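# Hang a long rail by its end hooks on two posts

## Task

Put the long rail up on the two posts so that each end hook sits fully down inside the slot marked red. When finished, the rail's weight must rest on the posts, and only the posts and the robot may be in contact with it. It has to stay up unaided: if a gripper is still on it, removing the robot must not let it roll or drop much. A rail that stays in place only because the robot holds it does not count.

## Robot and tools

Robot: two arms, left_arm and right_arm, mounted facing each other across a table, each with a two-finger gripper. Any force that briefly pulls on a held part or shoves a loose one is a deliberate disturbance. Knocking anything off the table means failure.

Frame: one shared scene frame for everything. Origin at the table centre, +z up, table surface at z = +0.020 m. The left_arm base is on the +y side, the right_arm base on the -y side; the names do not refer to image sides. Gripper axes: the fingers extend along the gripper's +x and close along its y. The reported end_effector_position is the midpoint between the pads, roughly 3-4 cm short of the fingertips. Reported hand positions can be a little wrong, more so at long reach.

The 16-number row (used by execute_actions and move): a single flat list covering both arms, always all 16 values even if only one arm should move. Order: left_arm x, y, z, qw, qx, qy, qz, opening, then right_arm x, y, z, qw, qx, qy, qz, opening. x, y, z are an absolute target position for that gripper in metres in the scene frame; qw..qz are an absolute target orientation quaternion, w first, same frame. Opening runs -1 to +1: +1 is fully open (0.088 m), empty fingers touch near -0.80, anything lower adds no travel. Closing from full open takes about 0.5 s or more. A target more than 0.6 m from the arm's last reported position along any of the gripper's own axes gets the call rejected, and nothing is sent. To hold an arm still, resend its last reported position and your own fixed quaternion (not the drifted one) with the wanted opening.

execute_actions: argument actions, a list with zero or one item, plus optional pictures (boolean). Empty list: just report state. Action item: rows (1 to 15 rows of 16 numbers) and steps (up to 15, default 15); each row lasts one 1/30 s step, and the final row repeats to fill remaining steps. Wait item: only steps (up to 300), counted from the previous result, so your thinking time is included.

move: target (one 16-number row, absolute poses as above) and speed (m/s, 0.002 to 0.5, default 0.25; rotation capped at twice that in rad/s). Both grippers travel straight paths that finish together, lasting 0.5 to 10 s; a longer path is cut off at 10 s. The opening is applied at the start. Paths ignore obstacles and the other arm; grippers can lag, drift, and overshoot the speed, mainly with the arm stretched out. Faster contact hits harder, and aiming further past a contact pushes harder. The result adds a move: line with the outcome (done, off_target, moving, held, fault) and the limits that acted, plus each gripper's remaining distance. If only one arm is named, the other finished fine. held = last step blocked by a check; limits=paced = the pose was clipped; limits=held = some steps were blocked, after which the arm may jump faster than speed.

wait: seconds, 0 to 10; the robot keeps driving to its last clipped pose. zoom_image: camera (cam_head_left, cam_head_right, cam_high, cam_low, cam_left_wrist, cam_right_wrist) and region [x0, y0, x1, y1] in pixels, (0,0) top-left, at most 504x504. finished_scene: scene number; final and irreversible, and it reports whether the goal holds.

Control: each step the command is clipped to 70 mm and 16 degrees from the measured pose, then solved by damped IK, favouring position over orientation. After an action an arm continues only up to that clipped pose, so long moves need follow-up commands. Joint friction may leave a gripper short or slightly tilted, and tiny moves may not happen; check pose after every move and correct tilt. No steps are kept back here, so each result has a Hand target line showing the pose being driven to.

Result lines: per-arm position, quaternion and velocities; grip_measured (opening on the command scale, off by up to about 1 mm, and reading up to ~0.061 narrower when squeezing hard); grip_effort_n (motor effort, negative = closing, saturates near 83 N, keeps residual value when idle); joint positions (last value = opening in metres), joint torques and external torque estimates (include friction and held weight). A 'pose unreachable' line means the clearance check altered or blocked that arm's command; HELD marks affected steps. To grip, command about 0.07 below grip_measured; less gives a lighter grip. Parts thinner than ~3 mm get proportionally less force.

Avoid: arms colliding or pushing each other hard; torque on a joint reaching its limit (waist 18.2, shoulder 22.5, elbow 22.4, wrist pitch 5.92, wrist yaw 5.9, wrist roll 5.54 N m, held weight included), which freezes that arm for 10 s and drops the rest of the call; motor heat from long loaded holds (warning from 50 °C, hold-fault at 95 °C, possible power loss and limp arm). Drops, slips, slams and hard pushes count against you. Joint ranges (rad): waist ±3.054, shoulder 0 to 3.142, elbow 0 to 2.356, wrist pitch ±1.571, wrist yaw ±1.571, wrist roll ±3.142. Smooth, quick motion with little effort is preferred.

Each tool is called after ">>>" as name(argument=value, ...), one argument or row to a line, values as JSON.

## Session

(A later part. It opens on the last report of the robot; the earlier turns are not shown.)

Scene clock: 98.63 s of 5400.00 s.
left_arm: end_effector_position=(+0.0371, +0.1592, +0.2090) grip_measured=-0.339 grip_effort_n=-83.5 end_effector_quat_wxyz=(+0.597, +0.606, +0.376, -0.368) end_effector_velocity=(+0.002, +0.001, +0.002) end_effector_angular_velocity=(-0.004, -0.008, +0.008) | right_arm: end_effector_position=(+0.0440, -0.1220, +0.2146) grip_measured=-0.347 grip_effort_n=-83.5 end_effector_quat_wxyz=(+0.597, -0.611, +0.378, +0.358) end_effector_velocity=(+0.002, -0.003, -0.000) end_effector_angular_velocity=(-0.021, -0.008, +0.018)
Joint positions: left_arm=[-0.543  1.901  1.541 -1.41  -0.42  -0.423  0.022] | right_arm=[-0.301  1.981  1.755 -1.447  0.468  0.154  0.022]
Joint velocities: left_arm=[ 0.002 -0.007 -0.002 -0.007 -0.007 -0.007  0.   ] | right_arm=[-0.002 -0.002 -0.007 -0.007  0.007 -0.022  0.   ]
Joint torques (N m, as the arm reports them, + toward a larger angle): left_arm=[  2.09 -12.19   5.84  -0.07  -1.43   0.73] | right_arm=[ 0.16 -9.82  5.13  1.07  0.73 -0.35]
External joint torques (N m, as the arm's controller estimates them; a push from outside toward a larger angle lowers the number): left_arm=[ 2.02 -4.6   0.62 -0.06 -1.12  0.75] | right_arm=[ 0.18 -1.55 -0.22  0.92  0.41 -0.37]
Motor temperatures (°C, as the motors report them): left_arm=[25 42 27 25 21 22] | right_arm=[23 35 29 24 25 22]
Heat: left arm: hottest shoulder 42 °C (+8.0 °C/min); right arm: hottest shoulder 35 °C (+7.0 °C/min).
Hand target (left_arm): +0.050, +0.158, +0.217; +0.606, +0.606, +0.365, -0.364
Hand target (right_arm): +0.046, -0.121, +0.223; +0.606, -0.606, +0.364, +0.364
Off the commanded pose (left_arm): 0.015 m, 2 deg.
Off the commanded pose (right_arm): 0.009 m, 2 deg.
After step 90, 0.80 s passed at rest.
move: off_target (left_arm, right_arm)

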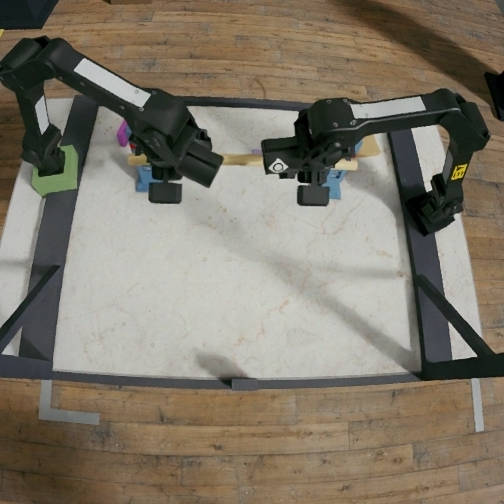

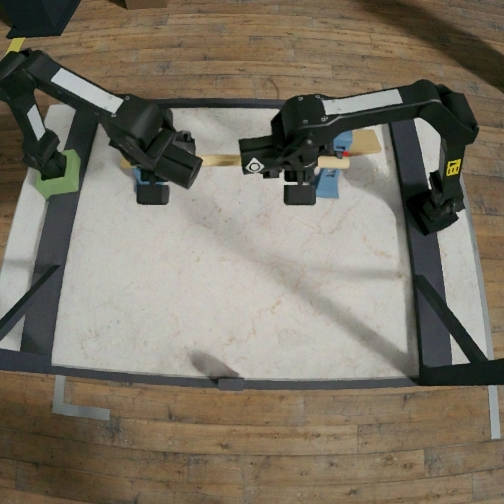

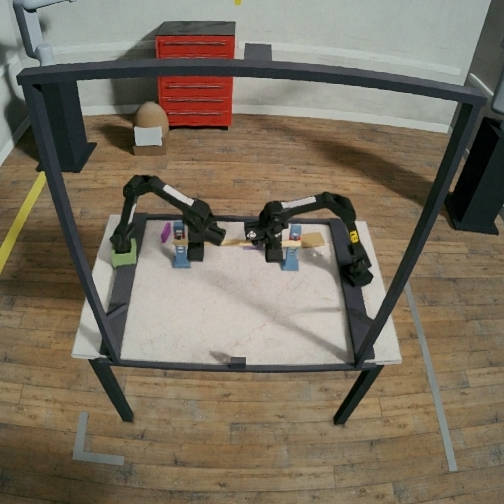

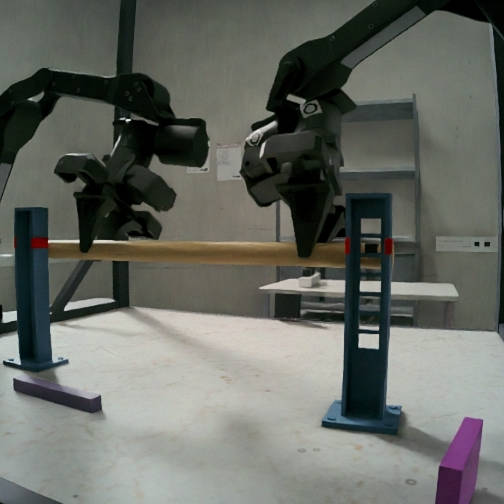

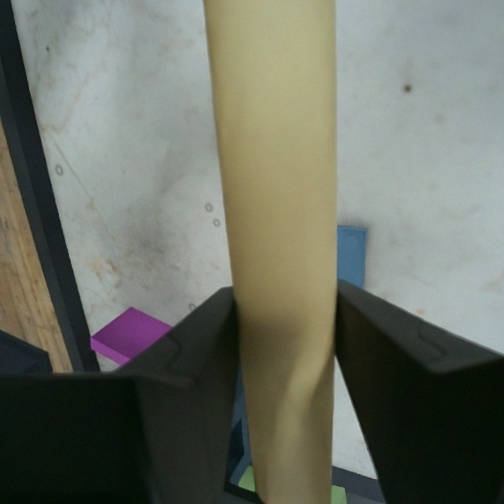

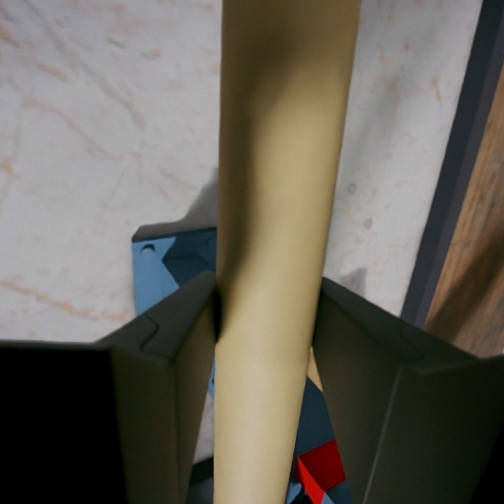

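>>> move(
  target=[0.040,0.158,0.2205,0.6061,0.6061,0.3642,-0.3642,-0.42, 0.046,-0.1206,0.2235,0.6061,-0.6061,0.3642,0.3642,-0.42],
  speed=0.02,
)

>>> zoom_image(
  camera="cam_low",
  region=[310, 200, 430, 300],
)

Scene clock: 102.93 s of 5400.00 s.
left_arm: end_effector_position=(+0.0404, +0.1618, +0.2128) grip_measured=-0.339 grip_effort_n=-83.5 end_effector_quat_wxyz=(+0.599, +0.611, +0.374, -0.359) end_effector_velocity=(+0.004, +0.003, +0.004) end_effector_angular_velocity=(+0.005, -0.026, -0.001) | right_arm: end_effector_position=(+0.0448, -0.1199, +0.2150) grip_measured=-0.347 grip_effort_n=-83.5 end_effector_quat_wxyz=(+0.601, -0.608, +0.375, +0.359) end_effector_velocity=(+0.001, -0.005, +0.000) end_effector_angular_velocity=(-0.019, +0.004, -0.010)
Joint positions: left_arm=[-0.543  1.901  1.549 -1.438 -0.434 -0.432  0.022] | right_arm=[-0.303  1.979  1.754 -1.436  0.472  0.155  0.022]
Joint velocities: left_arm=[-0.002 -0.007 -0.002 -0.022 -0.022 -0.007 -0.   ] | right_arm=[-0.002 -0.002 -0.002 -0.022 -0.007  0.007  0.   ]
Joint torques (N m, as the arm reports them, + toward a larger angle): left_arm=[ -0.29 -10.76   8.74  -0.13  -0.83   0.05] | right_arm=[ 0.18 -9.76  5.14  0.46  0.6  -0.36]
External joint torques (N m, as the arm's controller estimates them; a push from outside toward a larger angle lowers the number): left_arm=[-0.3  -3.12  3.56 -0.07 -0.51  0.08] | right_arm=[ 0.24 -1.39 -0.26  0.31  0.28 -0.39]
Motor temperatures (°C, as the motors report them): left_arm=[25 42 27 25 22 22] | right_arm=[23 36 29 24 25 22]
Heat: left arm: hottest shoulder 42 °C (+8.1 °C/min); right arm: hottest shoulder 36 °C (+8.1 °C/min).
Hand target (left_arm): +0.040, +0.158, +0.220; +0.606, +0.606, +0.364, -0.364
Hand target (right_arm): +0.046, -0.121, +0.223; +0.606, -0.606, +0.364, +0.364
Off the commanded pose (left_arm): 0.009 m, 2 deg.
Off the commanded pose (right_arm): 0.009 m, 2 deg.
After step 90, 0.17 s passed at rest.
move: off_target (left_arm, right_arm)

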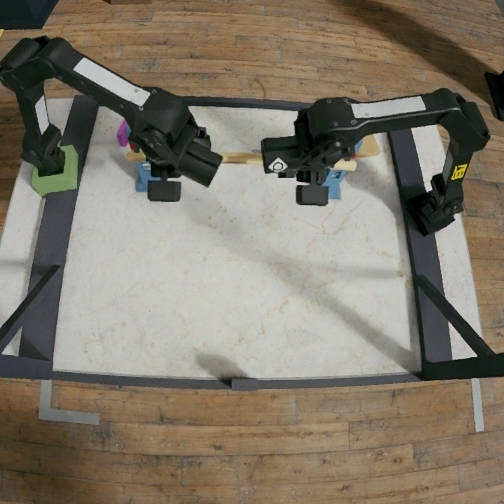

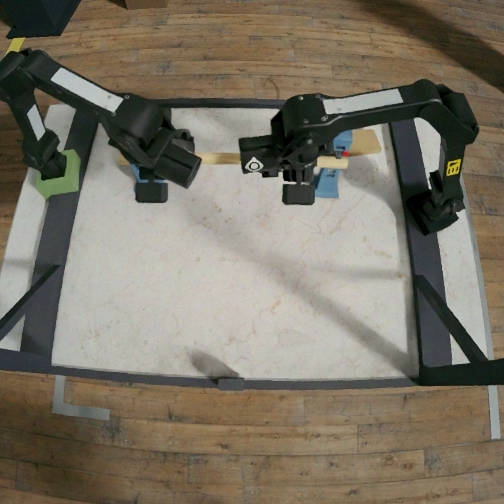

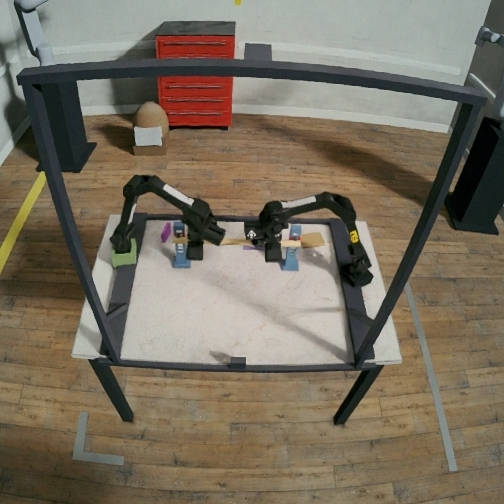

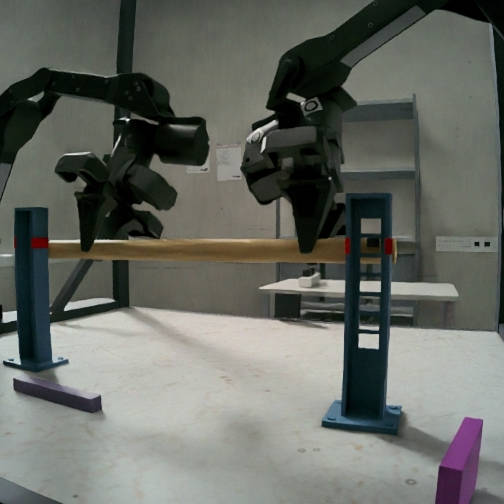

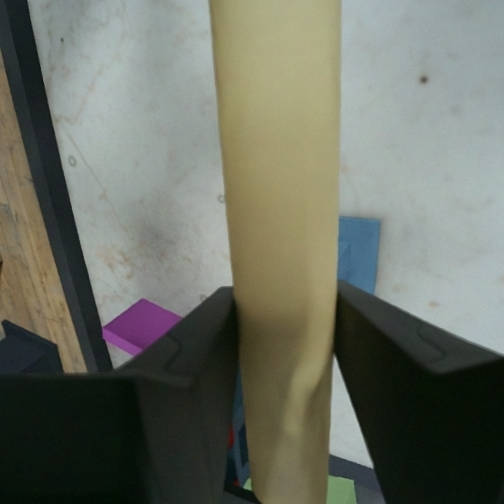

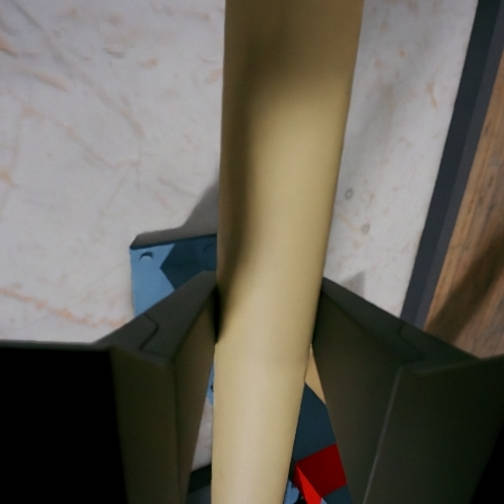

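Region (310, 200, 430, 300) of cam_low's 504x504 image, scaled by 4.200, with more detail than that image has.

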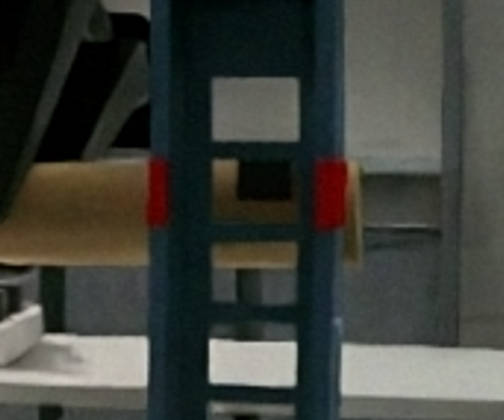

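>>> execute_actions(
  actions=[
    {"rows":[[0.043,0.158,0.219,0.6061,0.6061,0.3642,-0.3642,-0.42, 0.047,-0.1206,0.2235,0.6061,-0.6061,0.3642,0.3642,-0.42],[0.045,0.158,0.219,0.6061,0.6061,0.3642,-0.3642,-0.42, 0.047,-0.1206,0.2235,0.6061,-0.6061,0.3642,0.3642,-0.42],[0.047,0.158,0.219,0.6061,0.6061,0.3642,-0.3642,-0.42, 0.048,-0.1206,0.2235,0.6061,-0.6061,0.3642,0.3642,-0.42],[0.049,0.158,0.219,0.6061,0.6061,0.3642,-0.3642,-0.42, 0.048,-0.1206,0.2235,0.6061,-0.6061,0.3642,0.3642,-0.42],[0.051,0.158,0.219,0.6061,0.6061,0.3642,-0.3642,-0.42, 0.049,-0.1206,0.2235,0.6061,-0.6061,0.3642,0.3642,-0.42],[0.053,0.158,0.219,0.6061,0.6061,0.3642,-0.3642,-0.42, 0.050,-0.1206,0.2235,0.6061,-0.6061,0.3642,0.3642,-0.42],[0.055,0.158,0.219,0.6061,0.6061,0.3642,-0.3642,-0.42, 0.051,-0.1206,0.2235,0.6061,-0.6061,0.3642,0.3642,-0.42],[0.057,0.158,0.219,0.6061,0.6061,0.3642,-0.3642,-0.42, 0.052,-0.1206,0.2235,0.6061,-0.6061,0.3642,0.3642,-0.42]],"steps":15},
  ],
)

>>> zoom_image(
  camera="cam_low",
  region=[310, 200, 430, 300],
)

>>> zoom_image(
  camera="cam_high",
  region=[150, 210, 330, 280],
)

Scene clock: 112.00 s of 5400.00 s.
left_arm: end_effector_position=(+0.0489, +0.1604, +0.2122) grip_measured=-0.339 grip_effort_n=-83.5 end_effector_quat_wxyz=(+0.596, +0.610, +0.374, -0.364) end_effector_velocity=(-0.001, +0.000, +0.001) end_effector_angular_velocity=(+0.001, -0.004, -0.028) | right_arm: end_effector_position=(+0.0504, -0.1209, +0.2156) grip_measured=-0.347 grip_effort_n=-83.5 end_effector_quat_wxyz=(+0.601, -0.607, +0.377, +0.357) end_effector_velocity=(+0.000, -0.003, +0.001) end_effector_angular_velocity=(-0.010, -0.008, +0.010)
Joint positions: left_arm=[-0.515  1.885  1.53  -1.414 -0.433 -0.393  0.022] | right_arm=[-0.318  1.974  1.75  -1.433  0.472  0.142  0.022]
Joint velocities: left_arm=[-0.007 -0.007 -0.007  0.007 -0.007  0.022  0.   ] | right_arm=[ 0.002 -0.007 -0.007 -0.007  0.007 -0.007  0.   ]
Joint torques (N m, as the arm reports them, + toward a larger angle): left_arm=[  1.28 -12.23   5.97   0.65  -1.17   0.43] | right_arm=[ 0.17 -9.71  4.91  0.87  0.67 -0.54]
External joint torques (N m, as the arm's controller estimates them; a push from outside toward a larger angle lowers the number): left_arm=[ 1.32 -4.73  0.74  0.66 -0.86  0.46] | right_arm=[ 0.14 -1.38 -0.5   0.71  0.35 -0.57]
Motor temperatures (°C, as the motors report them): left_arm=[25 42 28 25 22 22] | right_arm=[23 37 29 24 25 22]
Heat: left arm: hottest shoulder 42 °C (+6.1 °C/min); right arm: hottest shoulder 37 °C (+9.1 °C/min).
Hand target (left_arm): +0.057, +0.158, +0.219; +0.606, +0.606, +0.364, -0.364
Hand target (right_arm): +0.052, -0.121, +0.224; +0.606, -0.606, +0.364, +0.364
Off the commanded pose (left_arm): 0.011 m, 2 deg.
Off the commanded pose (right_arm): 0.008 m, 2 deg.
Steps of this call (steps 1 to 90: nothing new was sent; then 5.57 s passed at rest; steps 91 to 105: all 15 steps of this action). Readings (end_effector_position):
91: left_arm (+0.0403, +0.1619, +0.2128) | right_arm (+0.0448, -0.1199, +0.2151)
92: left_arm (+0.0405, +0.1618, +0.2128) | right_arm (+0.0449, -0.1199, +0.2151)
94: left_arm (+0.0417, +0.1613, +0.2128) | right_arm (+0.0457, -0.1200, +0.2153)
98: left_arm (+0.0483, +0.1604, +0.2123) | right_arm (+0.0493, -0.1208, +0.2155)
105: the state above

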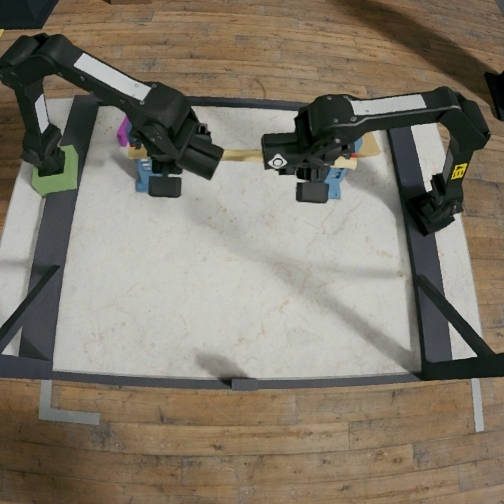

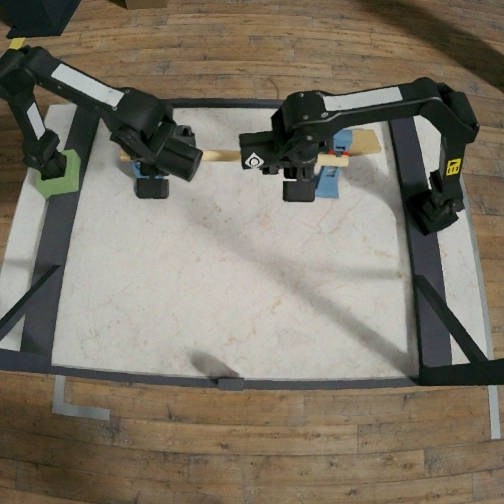

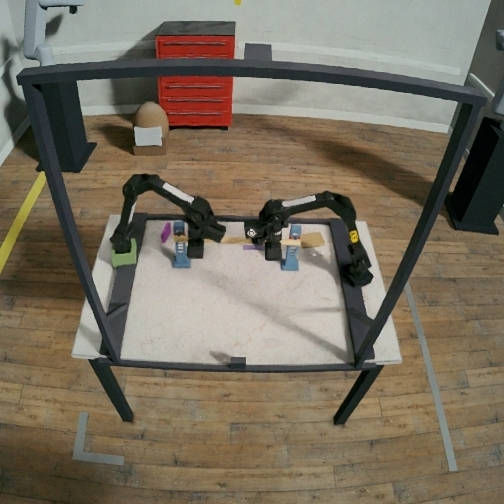

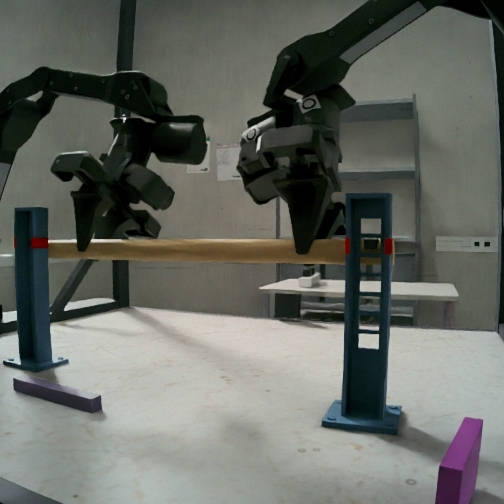

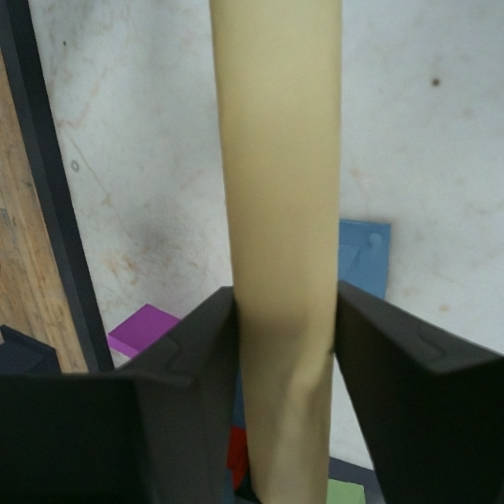

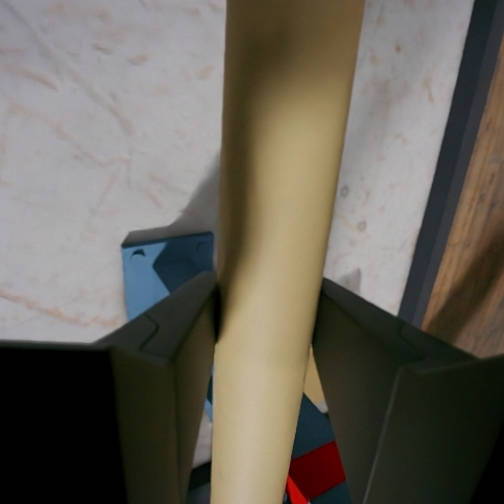

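Region (310, 200, 430, 300) of cam_low's 504x504 image, scaled by 4.200, with more detail than that image has.

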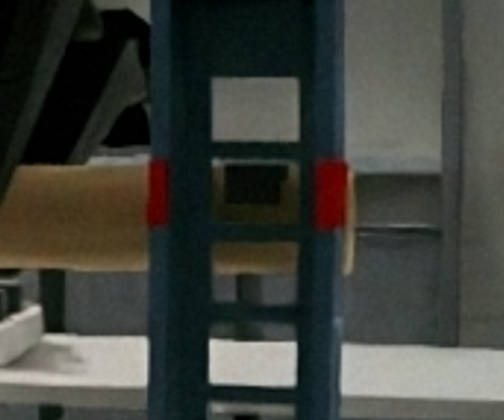

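Region (150, 210, 330, 280) of cam_high's 504x504 image, scaled by 2.800, with more detail than that image has.

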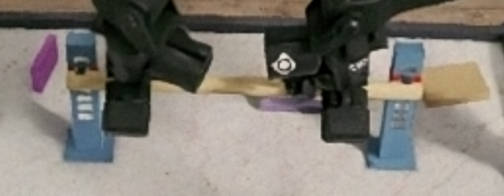

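>>> execute_actions(
  actions=[
    {"rows":[[0.056,0.158,0.219,0.6061,0.6061,0.3642,-0.3642,-0.42, 0.054,-0.1206,0.2235,0.6061,-0.6061,0.3642,0.3642,-0.42],[0.056,0.158,0.219,0.6061,0.6061,0.3642,-0.3642,-0.42, 0.056,-0.1206,0.2235,0.6061,-0.6061,0.3642,0.3642,-0.42],[0.056,0.158,0.219,0.6061,0.6061,0.3642,-0.3642,-0.42, 0.058,-0.1206,0.2235,0.6061,-0.6061,0.3642,0.3642,-0.42],[0.056,0.158,0.219,0.6061,0.6061,0.3642,-0.3642,-0.42, 0.060,-0.1206,0.2235,0.6061,-0.6061,0.3642,0.3642,-0.42]],"steps":15},
  ],
  pictures=false,
)

Scene clock: 119.73 s of 5400.00 s.
left_arm: end_effector_position=(+0.0488, +0.1604, +0.2122) grip_measured=-0.339 grip_effort_n=-83.5 end_effector_quat_wxyz=(+0.596, +0.610, +0.374, -0.364) end_effector_velocity=(+0.001, +0.002, +0.001) end_effector_angular_velocity=(+0.014, -0.009, -0.023) | right_arm: end_effector_position=(+0.0511, -0.1210, +0.2157) grip_measured=-0.347 grip_effort_n=-83.5 end_effector_quat_wxyz=(+0.598, -0.606, +0.377, +0.364) end_effector_velocity=(+0.002, -0.003, +0.001) end_effector_angular_velocity=(-0.023, -0.007, +0.031)
Joint positions: left_arm=[-0.515  1.885  1.529 -1.414 -0.433 -0.392  0.022] | right_arm=[-0.324  1.966  1.742 -1.422  0.461  0.123  0.022]
Joint velocities: left_arm=[-0.002 -0.002 -0.002 -0.007 -0.007  0.022  0.   ] | right_arm=[-0.002 -0.007 -0.007 -0.007  0.007 -0.037 -0.   ]
Joint torques (N m, as the arm reports them, + toward a larger angle): left_arm=[  1.01 -11.71   6.24   0.59  -1.12   0.36] | right_arm=[-1.36 -9.44  4.96  1.03  0.98 -0.67]
External joint torques (N m, as the arm's controller estimates them; a push from outside toward a larger angle lowers the number): left_arm=[ 1.   -4.2   1.02  0.61 -0.8   0.39] | right_arm=[-1.41 -1.12 -0.47  0.86  0.68 -0.69]
Motor temperatures (°C, as the motors report them): left_arm=[25 42 28 25 22 22] | right_arm=[23 38 29 24 25 22]
Heat: left arm: hottest shoulder 42 °C (+6.0 °C/min); right arm: hottest shoulder 38 °C (+10.1 °C/min).
Hand target (left_arm): +0.056, +0.158, +0.219; +0.606, +0.606, +0.364, -0.364
Hand target (right_arm): +0.060, -0.121, +0.223; +0.606, -0.606, +0.365, +0.363
Off the commanded pose (left_arm): 0.010 m, 2 deg.
Off the commanded pose (right_arm): 0.012 m, 2 deg.
Steps of this call (steps 1 to 90: nothing new was sent; then 4.23 s passed at rest; steps 91 to 105: all 15 steps of this action). Readings (end_effector_position):
91: left_arm (+0.0489, +0.1604, +0.2122) | right_arm (+0.0506, -0.1208, +0.2157)
92: left_arm (+0.0489, +0.1604, +0.2122) | right_arm (+0.0506, -0.1209, +0.2156)
94: left_arm (+0.0489, +0.1604, +0.2122) | right_arm (+0.0508, -0.1209, +0.2155)
98: left_arm (+0.0488, +0.1604, +0.2122) | right_arm (+0.0511, -0.1209, +0.2157)
105: the state above

>>> move(
  target=[0.053,0.159,0.198,0.6061,0.6061,0.3642,-0.3642,-0.42, 0.055,-0.1210,0.202,0.6061,-0.6061,0.3642,0.3642,-0.42],
  speed=0.02,
)

>>> zoom_image(
  camera="cam_low",
  region=[310, 200, 430, 300],
)

>>> zoom_image(
  camera="cam_low",
  region=[0, 200, 130, 280],
)

Scene clock: 124.00 s of 5400.00 s.
left_arm: end_effector_position=(+0.0488, +0.1614, +0.2009) grip_measured=-0.339 grip_effort_n=-83.5 end_effector_quat_wxyz=(+0.600, +0.607, +0.369, -0.367) end_effector_velocity=(+0.003, +0.004, -0.001) end_effector_angular_velocity=(+0.017, -0.013, -0.005) | right_arm: end_effector_position=(+0.0507, -0.1210, +0.2056) grip_measured=-0.347 grip_effort_n=-83.5 end_effector_quat_wxyz=(+0.606, -0.601, +0.370, +0.367) end_effector_velocity=(-0.004, -0.002, -0.002) end_effector_angular_velocity=(-0.003, +0.022, +0.008)
Joint positions: left_arm=[-0.52   1.876  1.472 -1.352 -0.441 -0.394  0.022] | right_arm=[-0.319  1.946  1.673 -1.351  0.472  0.127  0.022]
Joint velocities: left_arm=[ 0.002 -0.002 -0.012 -0.007 -0.007  0.007 -0.   ] | right_arm=[ 0.002 -0.007 -0.012  0.007 -0.022 -0.007 -0.   ]
Joint torques (N m, as the arm reports them, + toward a larger angle): left_arm=[ 0.71 -8.78  4.76  1.58 -0.79  0.07] | right_arm=[-0.62 -7.21  3.67  1.41  0.66 -0.38]
External joint torques (N m, as the arm's controller estimates them; a push from outside toward a larger angle lowers the number): left_arm=[ 0.65 -1.39 -0.42  1.57 -0.47  0.09] | right_arm=[-0.64  1.   -1.82  1.17  0.35 -0.41]
Motor temperatures (°C, as the motors report them): left_arm=[25 42 28 25 22 22] | right_arm=[23 39 29 25 25 22]
Heat: left arm: hottest shoulder 42 °C (+6.0 °C/min); right arm: hottest shoulder 39 °C (+11.0 °C/min).
Hand target (left_arm): +0.053, +0.159, +0.198; +0.606, +0.606, +0.364, -0.364
Hand target (right_arm): +0.055, -0.121, +0.202; +0.606, -0.606, +0.364, +0.364
Off the commanded pose (left_arm): 0.006 m, 1 deg.
Off the commanded pose (right_arm): 0.006 m, 1 deg.
After step 90, 0.27 s passed at rest.
move: done

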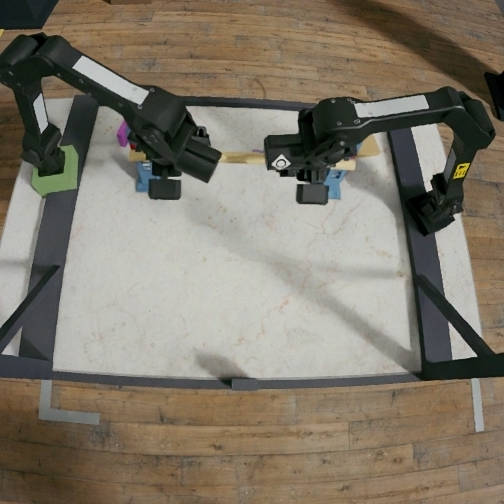

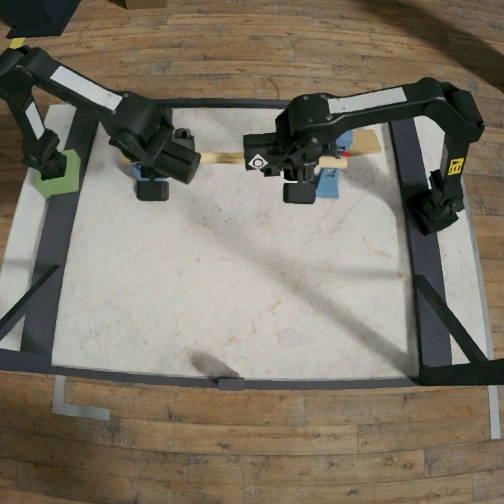

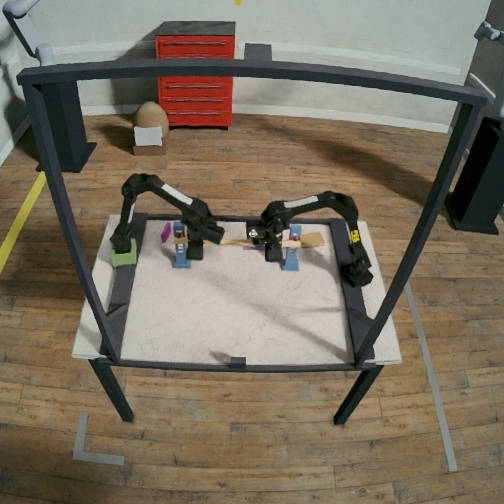

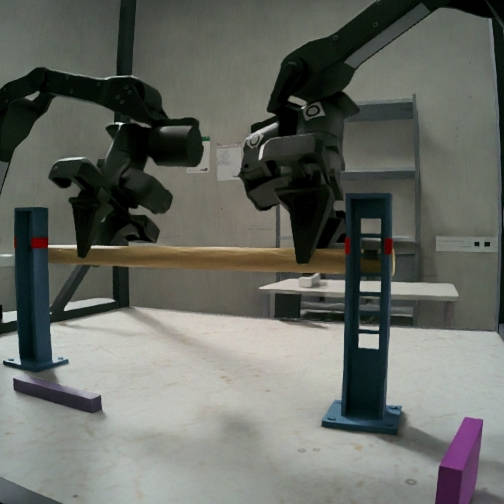

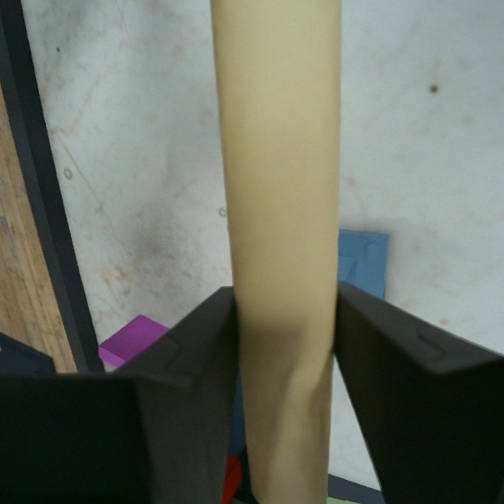

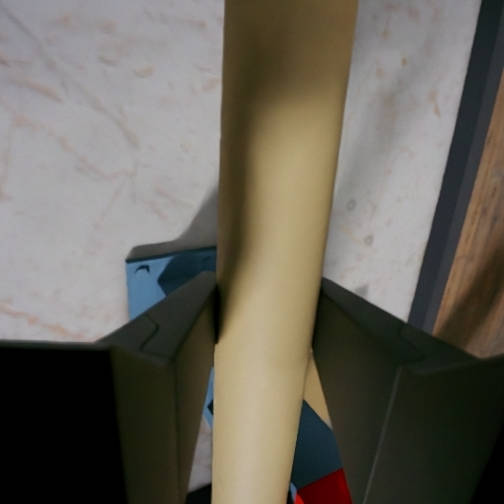

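Region (310, 200, 430, 300) of cam_low's 504x504 image, scaled by 4.200, with more detail than that image has.

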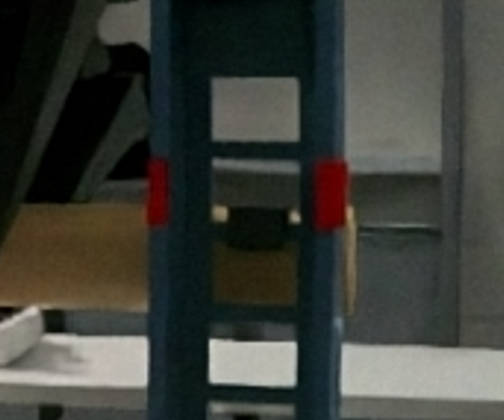

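Region (0, 200, 130, 280) of cam_low's 504x504 image, scaled by 3.877, with more detail than that image has; it fills the top 310 rows of this view, and the rest is white.

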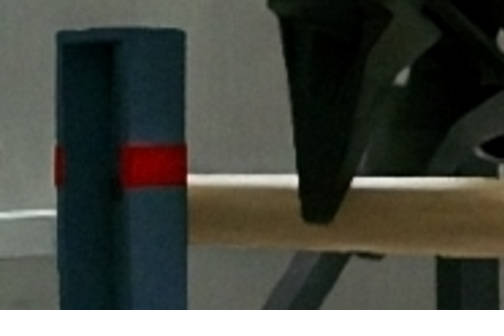

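Both seated. Release and retreat.

>>> move(
  target=[0.049,0.161,0.201,0.6061,0.6061,0.3642,-0.3642,0.2, 0.051,-0.1210,0.2056,0.6061,-0.6061,0.3642,0.3642,0.2],
  speed=0.02,
)

>>> move(
  target=[0.030,0.161,0.240,0.6061,0.6061,0.3642,-0.3642,0.2, 0.032,-0.1210,0.244,0.6061,-0.6061,0.3642,0.3642,0.2],
  speed=0.08,
)

>>> zoom_image(
  camera="cam_low",
  region=[0, 180, 430, 300],
)

Scene clock: 127.87 s of 5400.00 s.
left_arm: end_effector_position=(+0.0490, +0.1604, +0.2013) grip_measured=+0.196 grip_effort_n=18.4 end_effector_quat_wxyz=(+0.605, +0.605, +0.366, -0.366) end_effector_velocity=(+0.001, +0.001, +0.003) end_effector_angular_velocity=(-0.016, -0.021, +0.008) | right_arm: end_effector_position=(+0.0514, -0.1210, +0.2063) grip_measured=+0.197 grip_effort_n=18.4 end_effector_quat_wxyz=(+0.608, -0.602, +0.366, +0.365) end_effector_velocity=(+0.002, -0.005, -0.000) end_effector_angular_velocity=(-0.033, +0.005, +0.012)
Joint positions: left_arm=[-0.522  1.875  1.471 -1.348 -0.449 -0.401  0.049] | right_arm=[-0.318  1.946  1.672 -1.351  0.48   0.127  0.049]
Joint velocities: left_arm=[-0.007 -0.007 -0.002 -0.007 -0.022 -0.022  0.   ] | right_arm=[-0.007 -0.002 -0.002 -0.022 -0.007 -0.022  0.   ]
Joint torques (N m, as the arm reports them, + toward a larger angle): left_arm=[-0.29 -9.25  5.93  0.15 -0.43 -0.23] | right_arm=[ 0.33 -7.08  5.52  0.17  0.4  -0.03]
External joint torques (N m, as the arm's controller estimates them; a push from outside toward a larger angle lowers the number): left_arm=[-0.2  -1.79  0.73  0.15 -0.12 -0.2 ] | right_arm=[ 0.37  1.13  0.02 -0.06  0.08 -0.05]
Motor temperatures (°C, as the motors report them): left_arm=[25 42 28 25 22 22] | right_arm=[23 38 29 25 25 22]
Heat: left arm: hottest shoulder 42 °C (+5.0 °C/min); right arm: hottest shoulder 38 °C (+10.1 °C/min).
Hand target (left_arm): +0.049, +0.161, +0.201; +0.606, +0.606, +0.364, -0.364
Hand target (right_arm): +0.051, -0.121, +0.206; +0.606, -0.606, +0.364, +0.364
Off the commanded pose (left_arm): 0.001 m, 0 deg.
Off the commanded pose (right_arm): 0.001 m, 1 deg.
After step 90, 0.17 s passed at rest.
move: done

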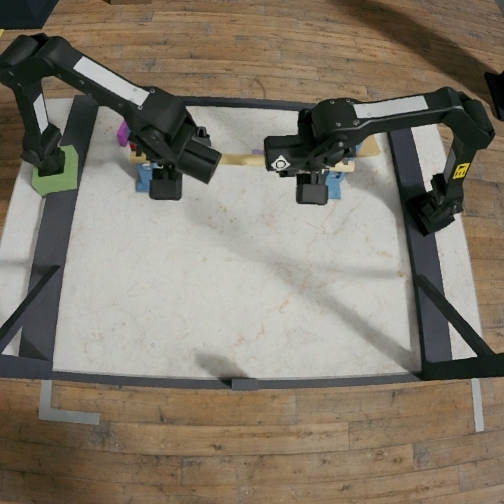

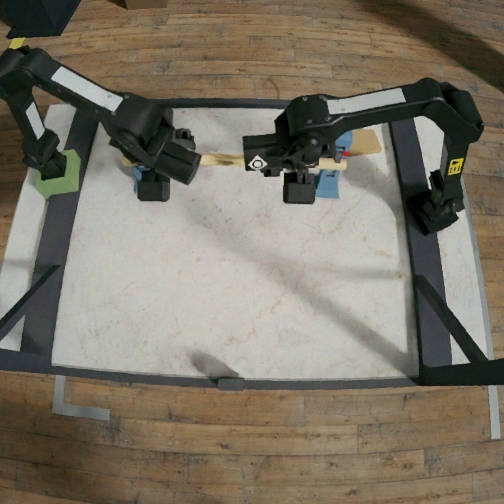

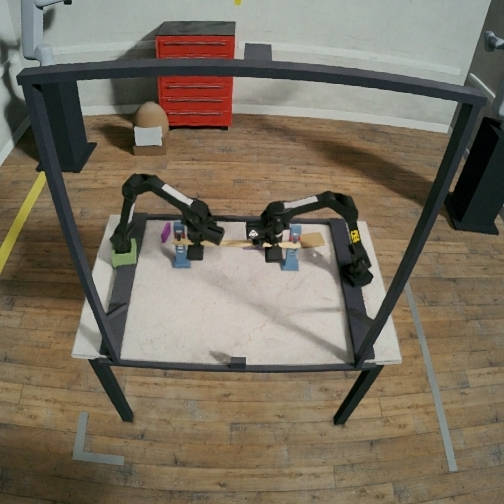

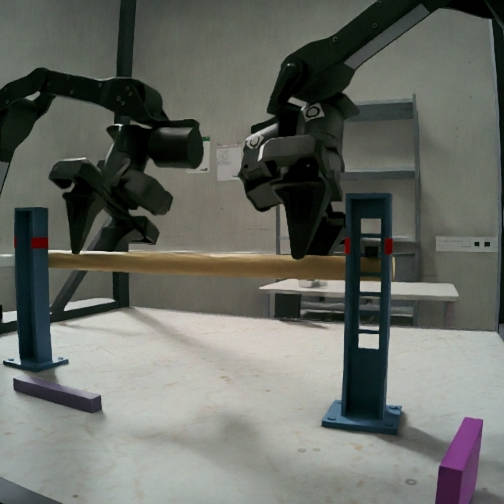

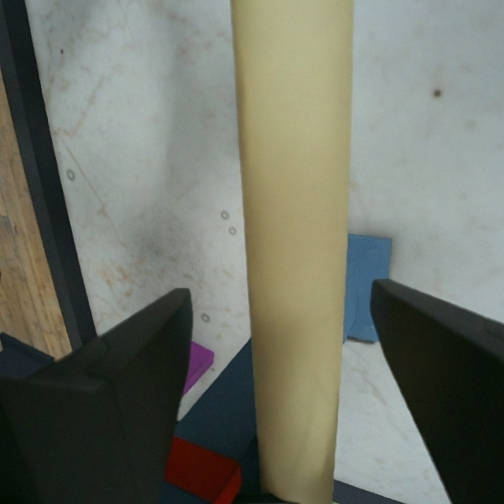

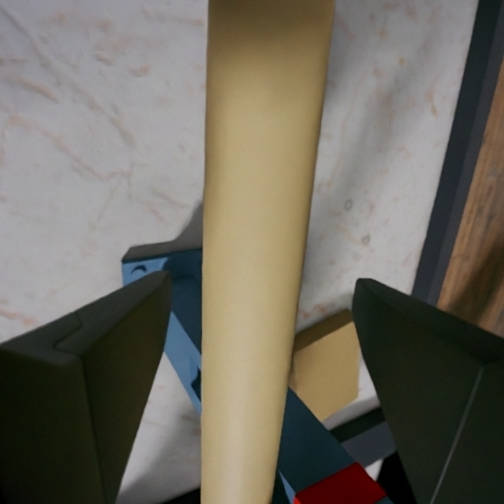

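Scene clock: 128.73 s of 5400.00 s.
left_arm: end_effector_position=(+0.0323, +0.1629, +0.2407) grip_measured=+0.197 grip_effort_n=18.4 end_effector_quat_wxyz=(+0.606, +0.607, +0.362, -0.364) end_effector_velocity=(+0.003, +0.002, -0.003) end_effector_angular_velocity=(+0.027, -0.021, +0.007) | right_arm: end_effector_position=(+0.0332, -0.1247, +0.2454) grip_measured=+0.197 grip_effort_n=18.4 end_effector_quat_wxyz=(+0.605, -0.606, +0.364, +0.366) end_effector_velocity=(+0.002, -0.003, -0.007) end_effector_angular_velocity=(-0.048, -0.015, +0.005)
Joint positions: left_arm=[-0.575  1.886  1.639 -1.532 -0.449 -0.457  0.049] | right_arm=[-0.266  1.956  1.841 -1.537  0.48   0.175  0.049]
Joint velocities: left_arm=[ 0.002  0.017  0.002 -0.022 -0.007 -0.007 -0.   ] | right_arm=[-0.002  0.022 -0.002 -0.022  0.007 -0.007 -0.   ]
Joint torques (N m, as the arm reports them, + toward a larger angle): left_arm=[-0.16 -8.32  7.76  0.12 -0.14 -0.19] | right_arm=[ 0.3  -6.16  7.21  0.14  0.3   0.2 ]
External joint torques (N m, as the arm's controller estimates them; a push from outside toward a larger angle lowers the number): left_arm=[-0.16 -0.75  2.51  0.17  0.18 -0.17] | right_arm=[ 0.3   2.05  1.78 -0.05 -0.02  0.17]
Motor temperatures (°C, as the motors report them): left_arm=[25 41 28 25 22 22] | right_arm=[23 38 29 25 25 22]
Heat: left arm: hottest shoulder 41 °C (+4.0 °C/min); right arm: hottest shoulder 38 °C (+10.1 °C/min).
Hand target (left_arm): +0.030, +0.161, +0.240; +0.606, +0.606, +0.364, -0.364
Hand target (right_arm): +0.032, -0.122, +0.244; +0.606, -0.606, +0.364, +0.365
Off the commanded pose (left_arm): 0.003 m, 0 deg.
Off the commanded pose (right_arm): 0.004 m, 0 deg.
move: done

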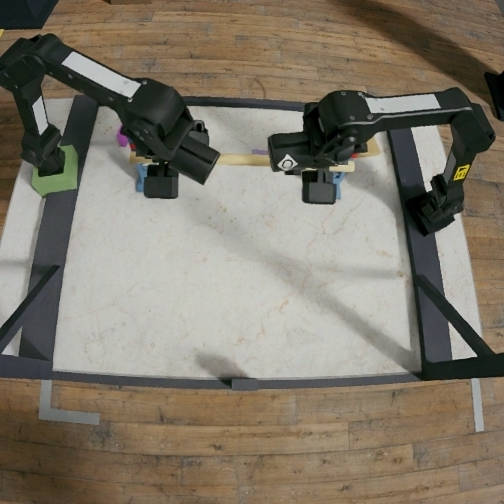

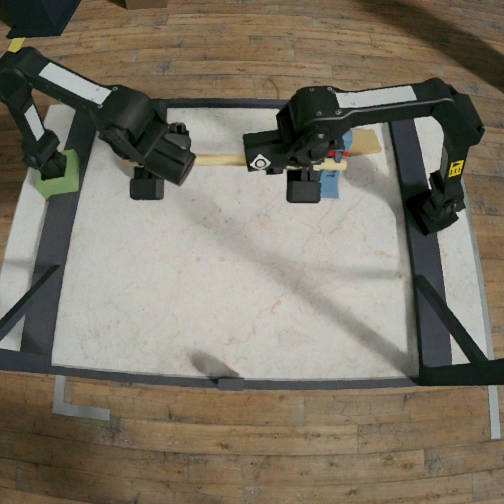

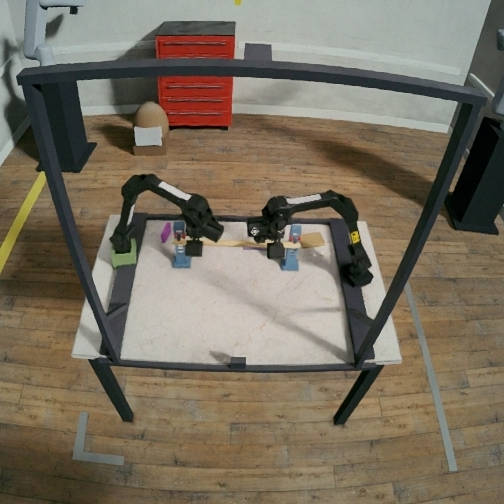

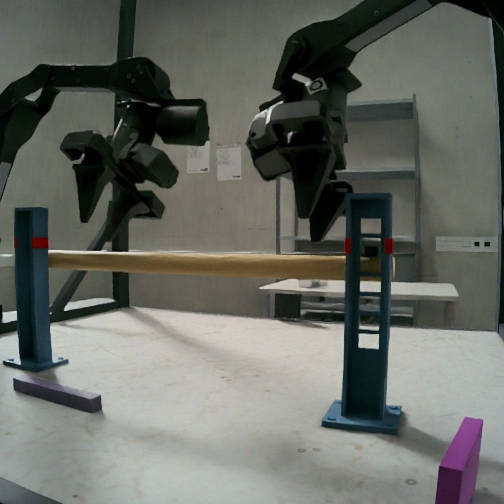

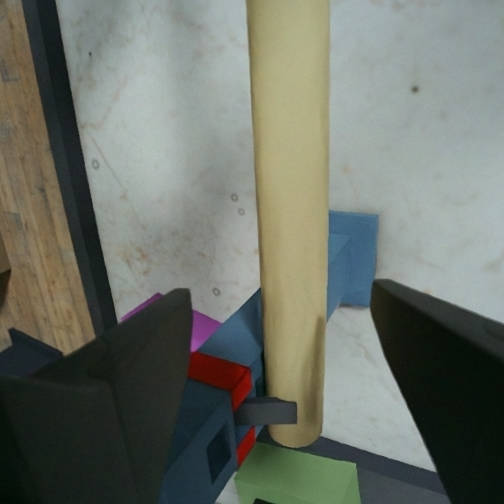

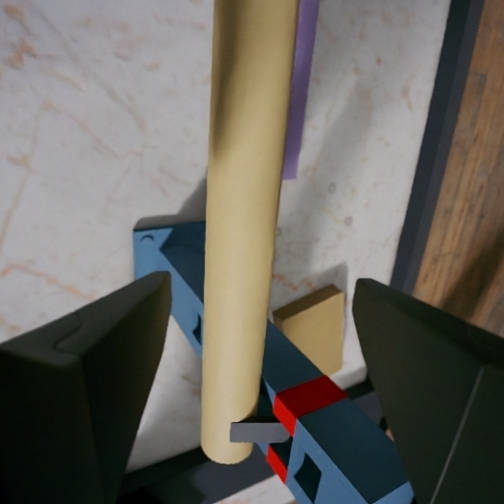

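Region (0, 180, 430, 300) of cam_low's 504x504 image, scaled by 1.172, with more detail than that image has; it fills the top 141 rows of this view, and the rest is white.

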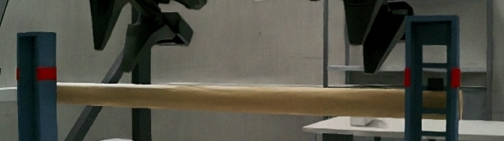

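The rail settled into its natural hanging pose.

>>> finished_scene(
  scene=1,
)

The scene is finished: the task was done.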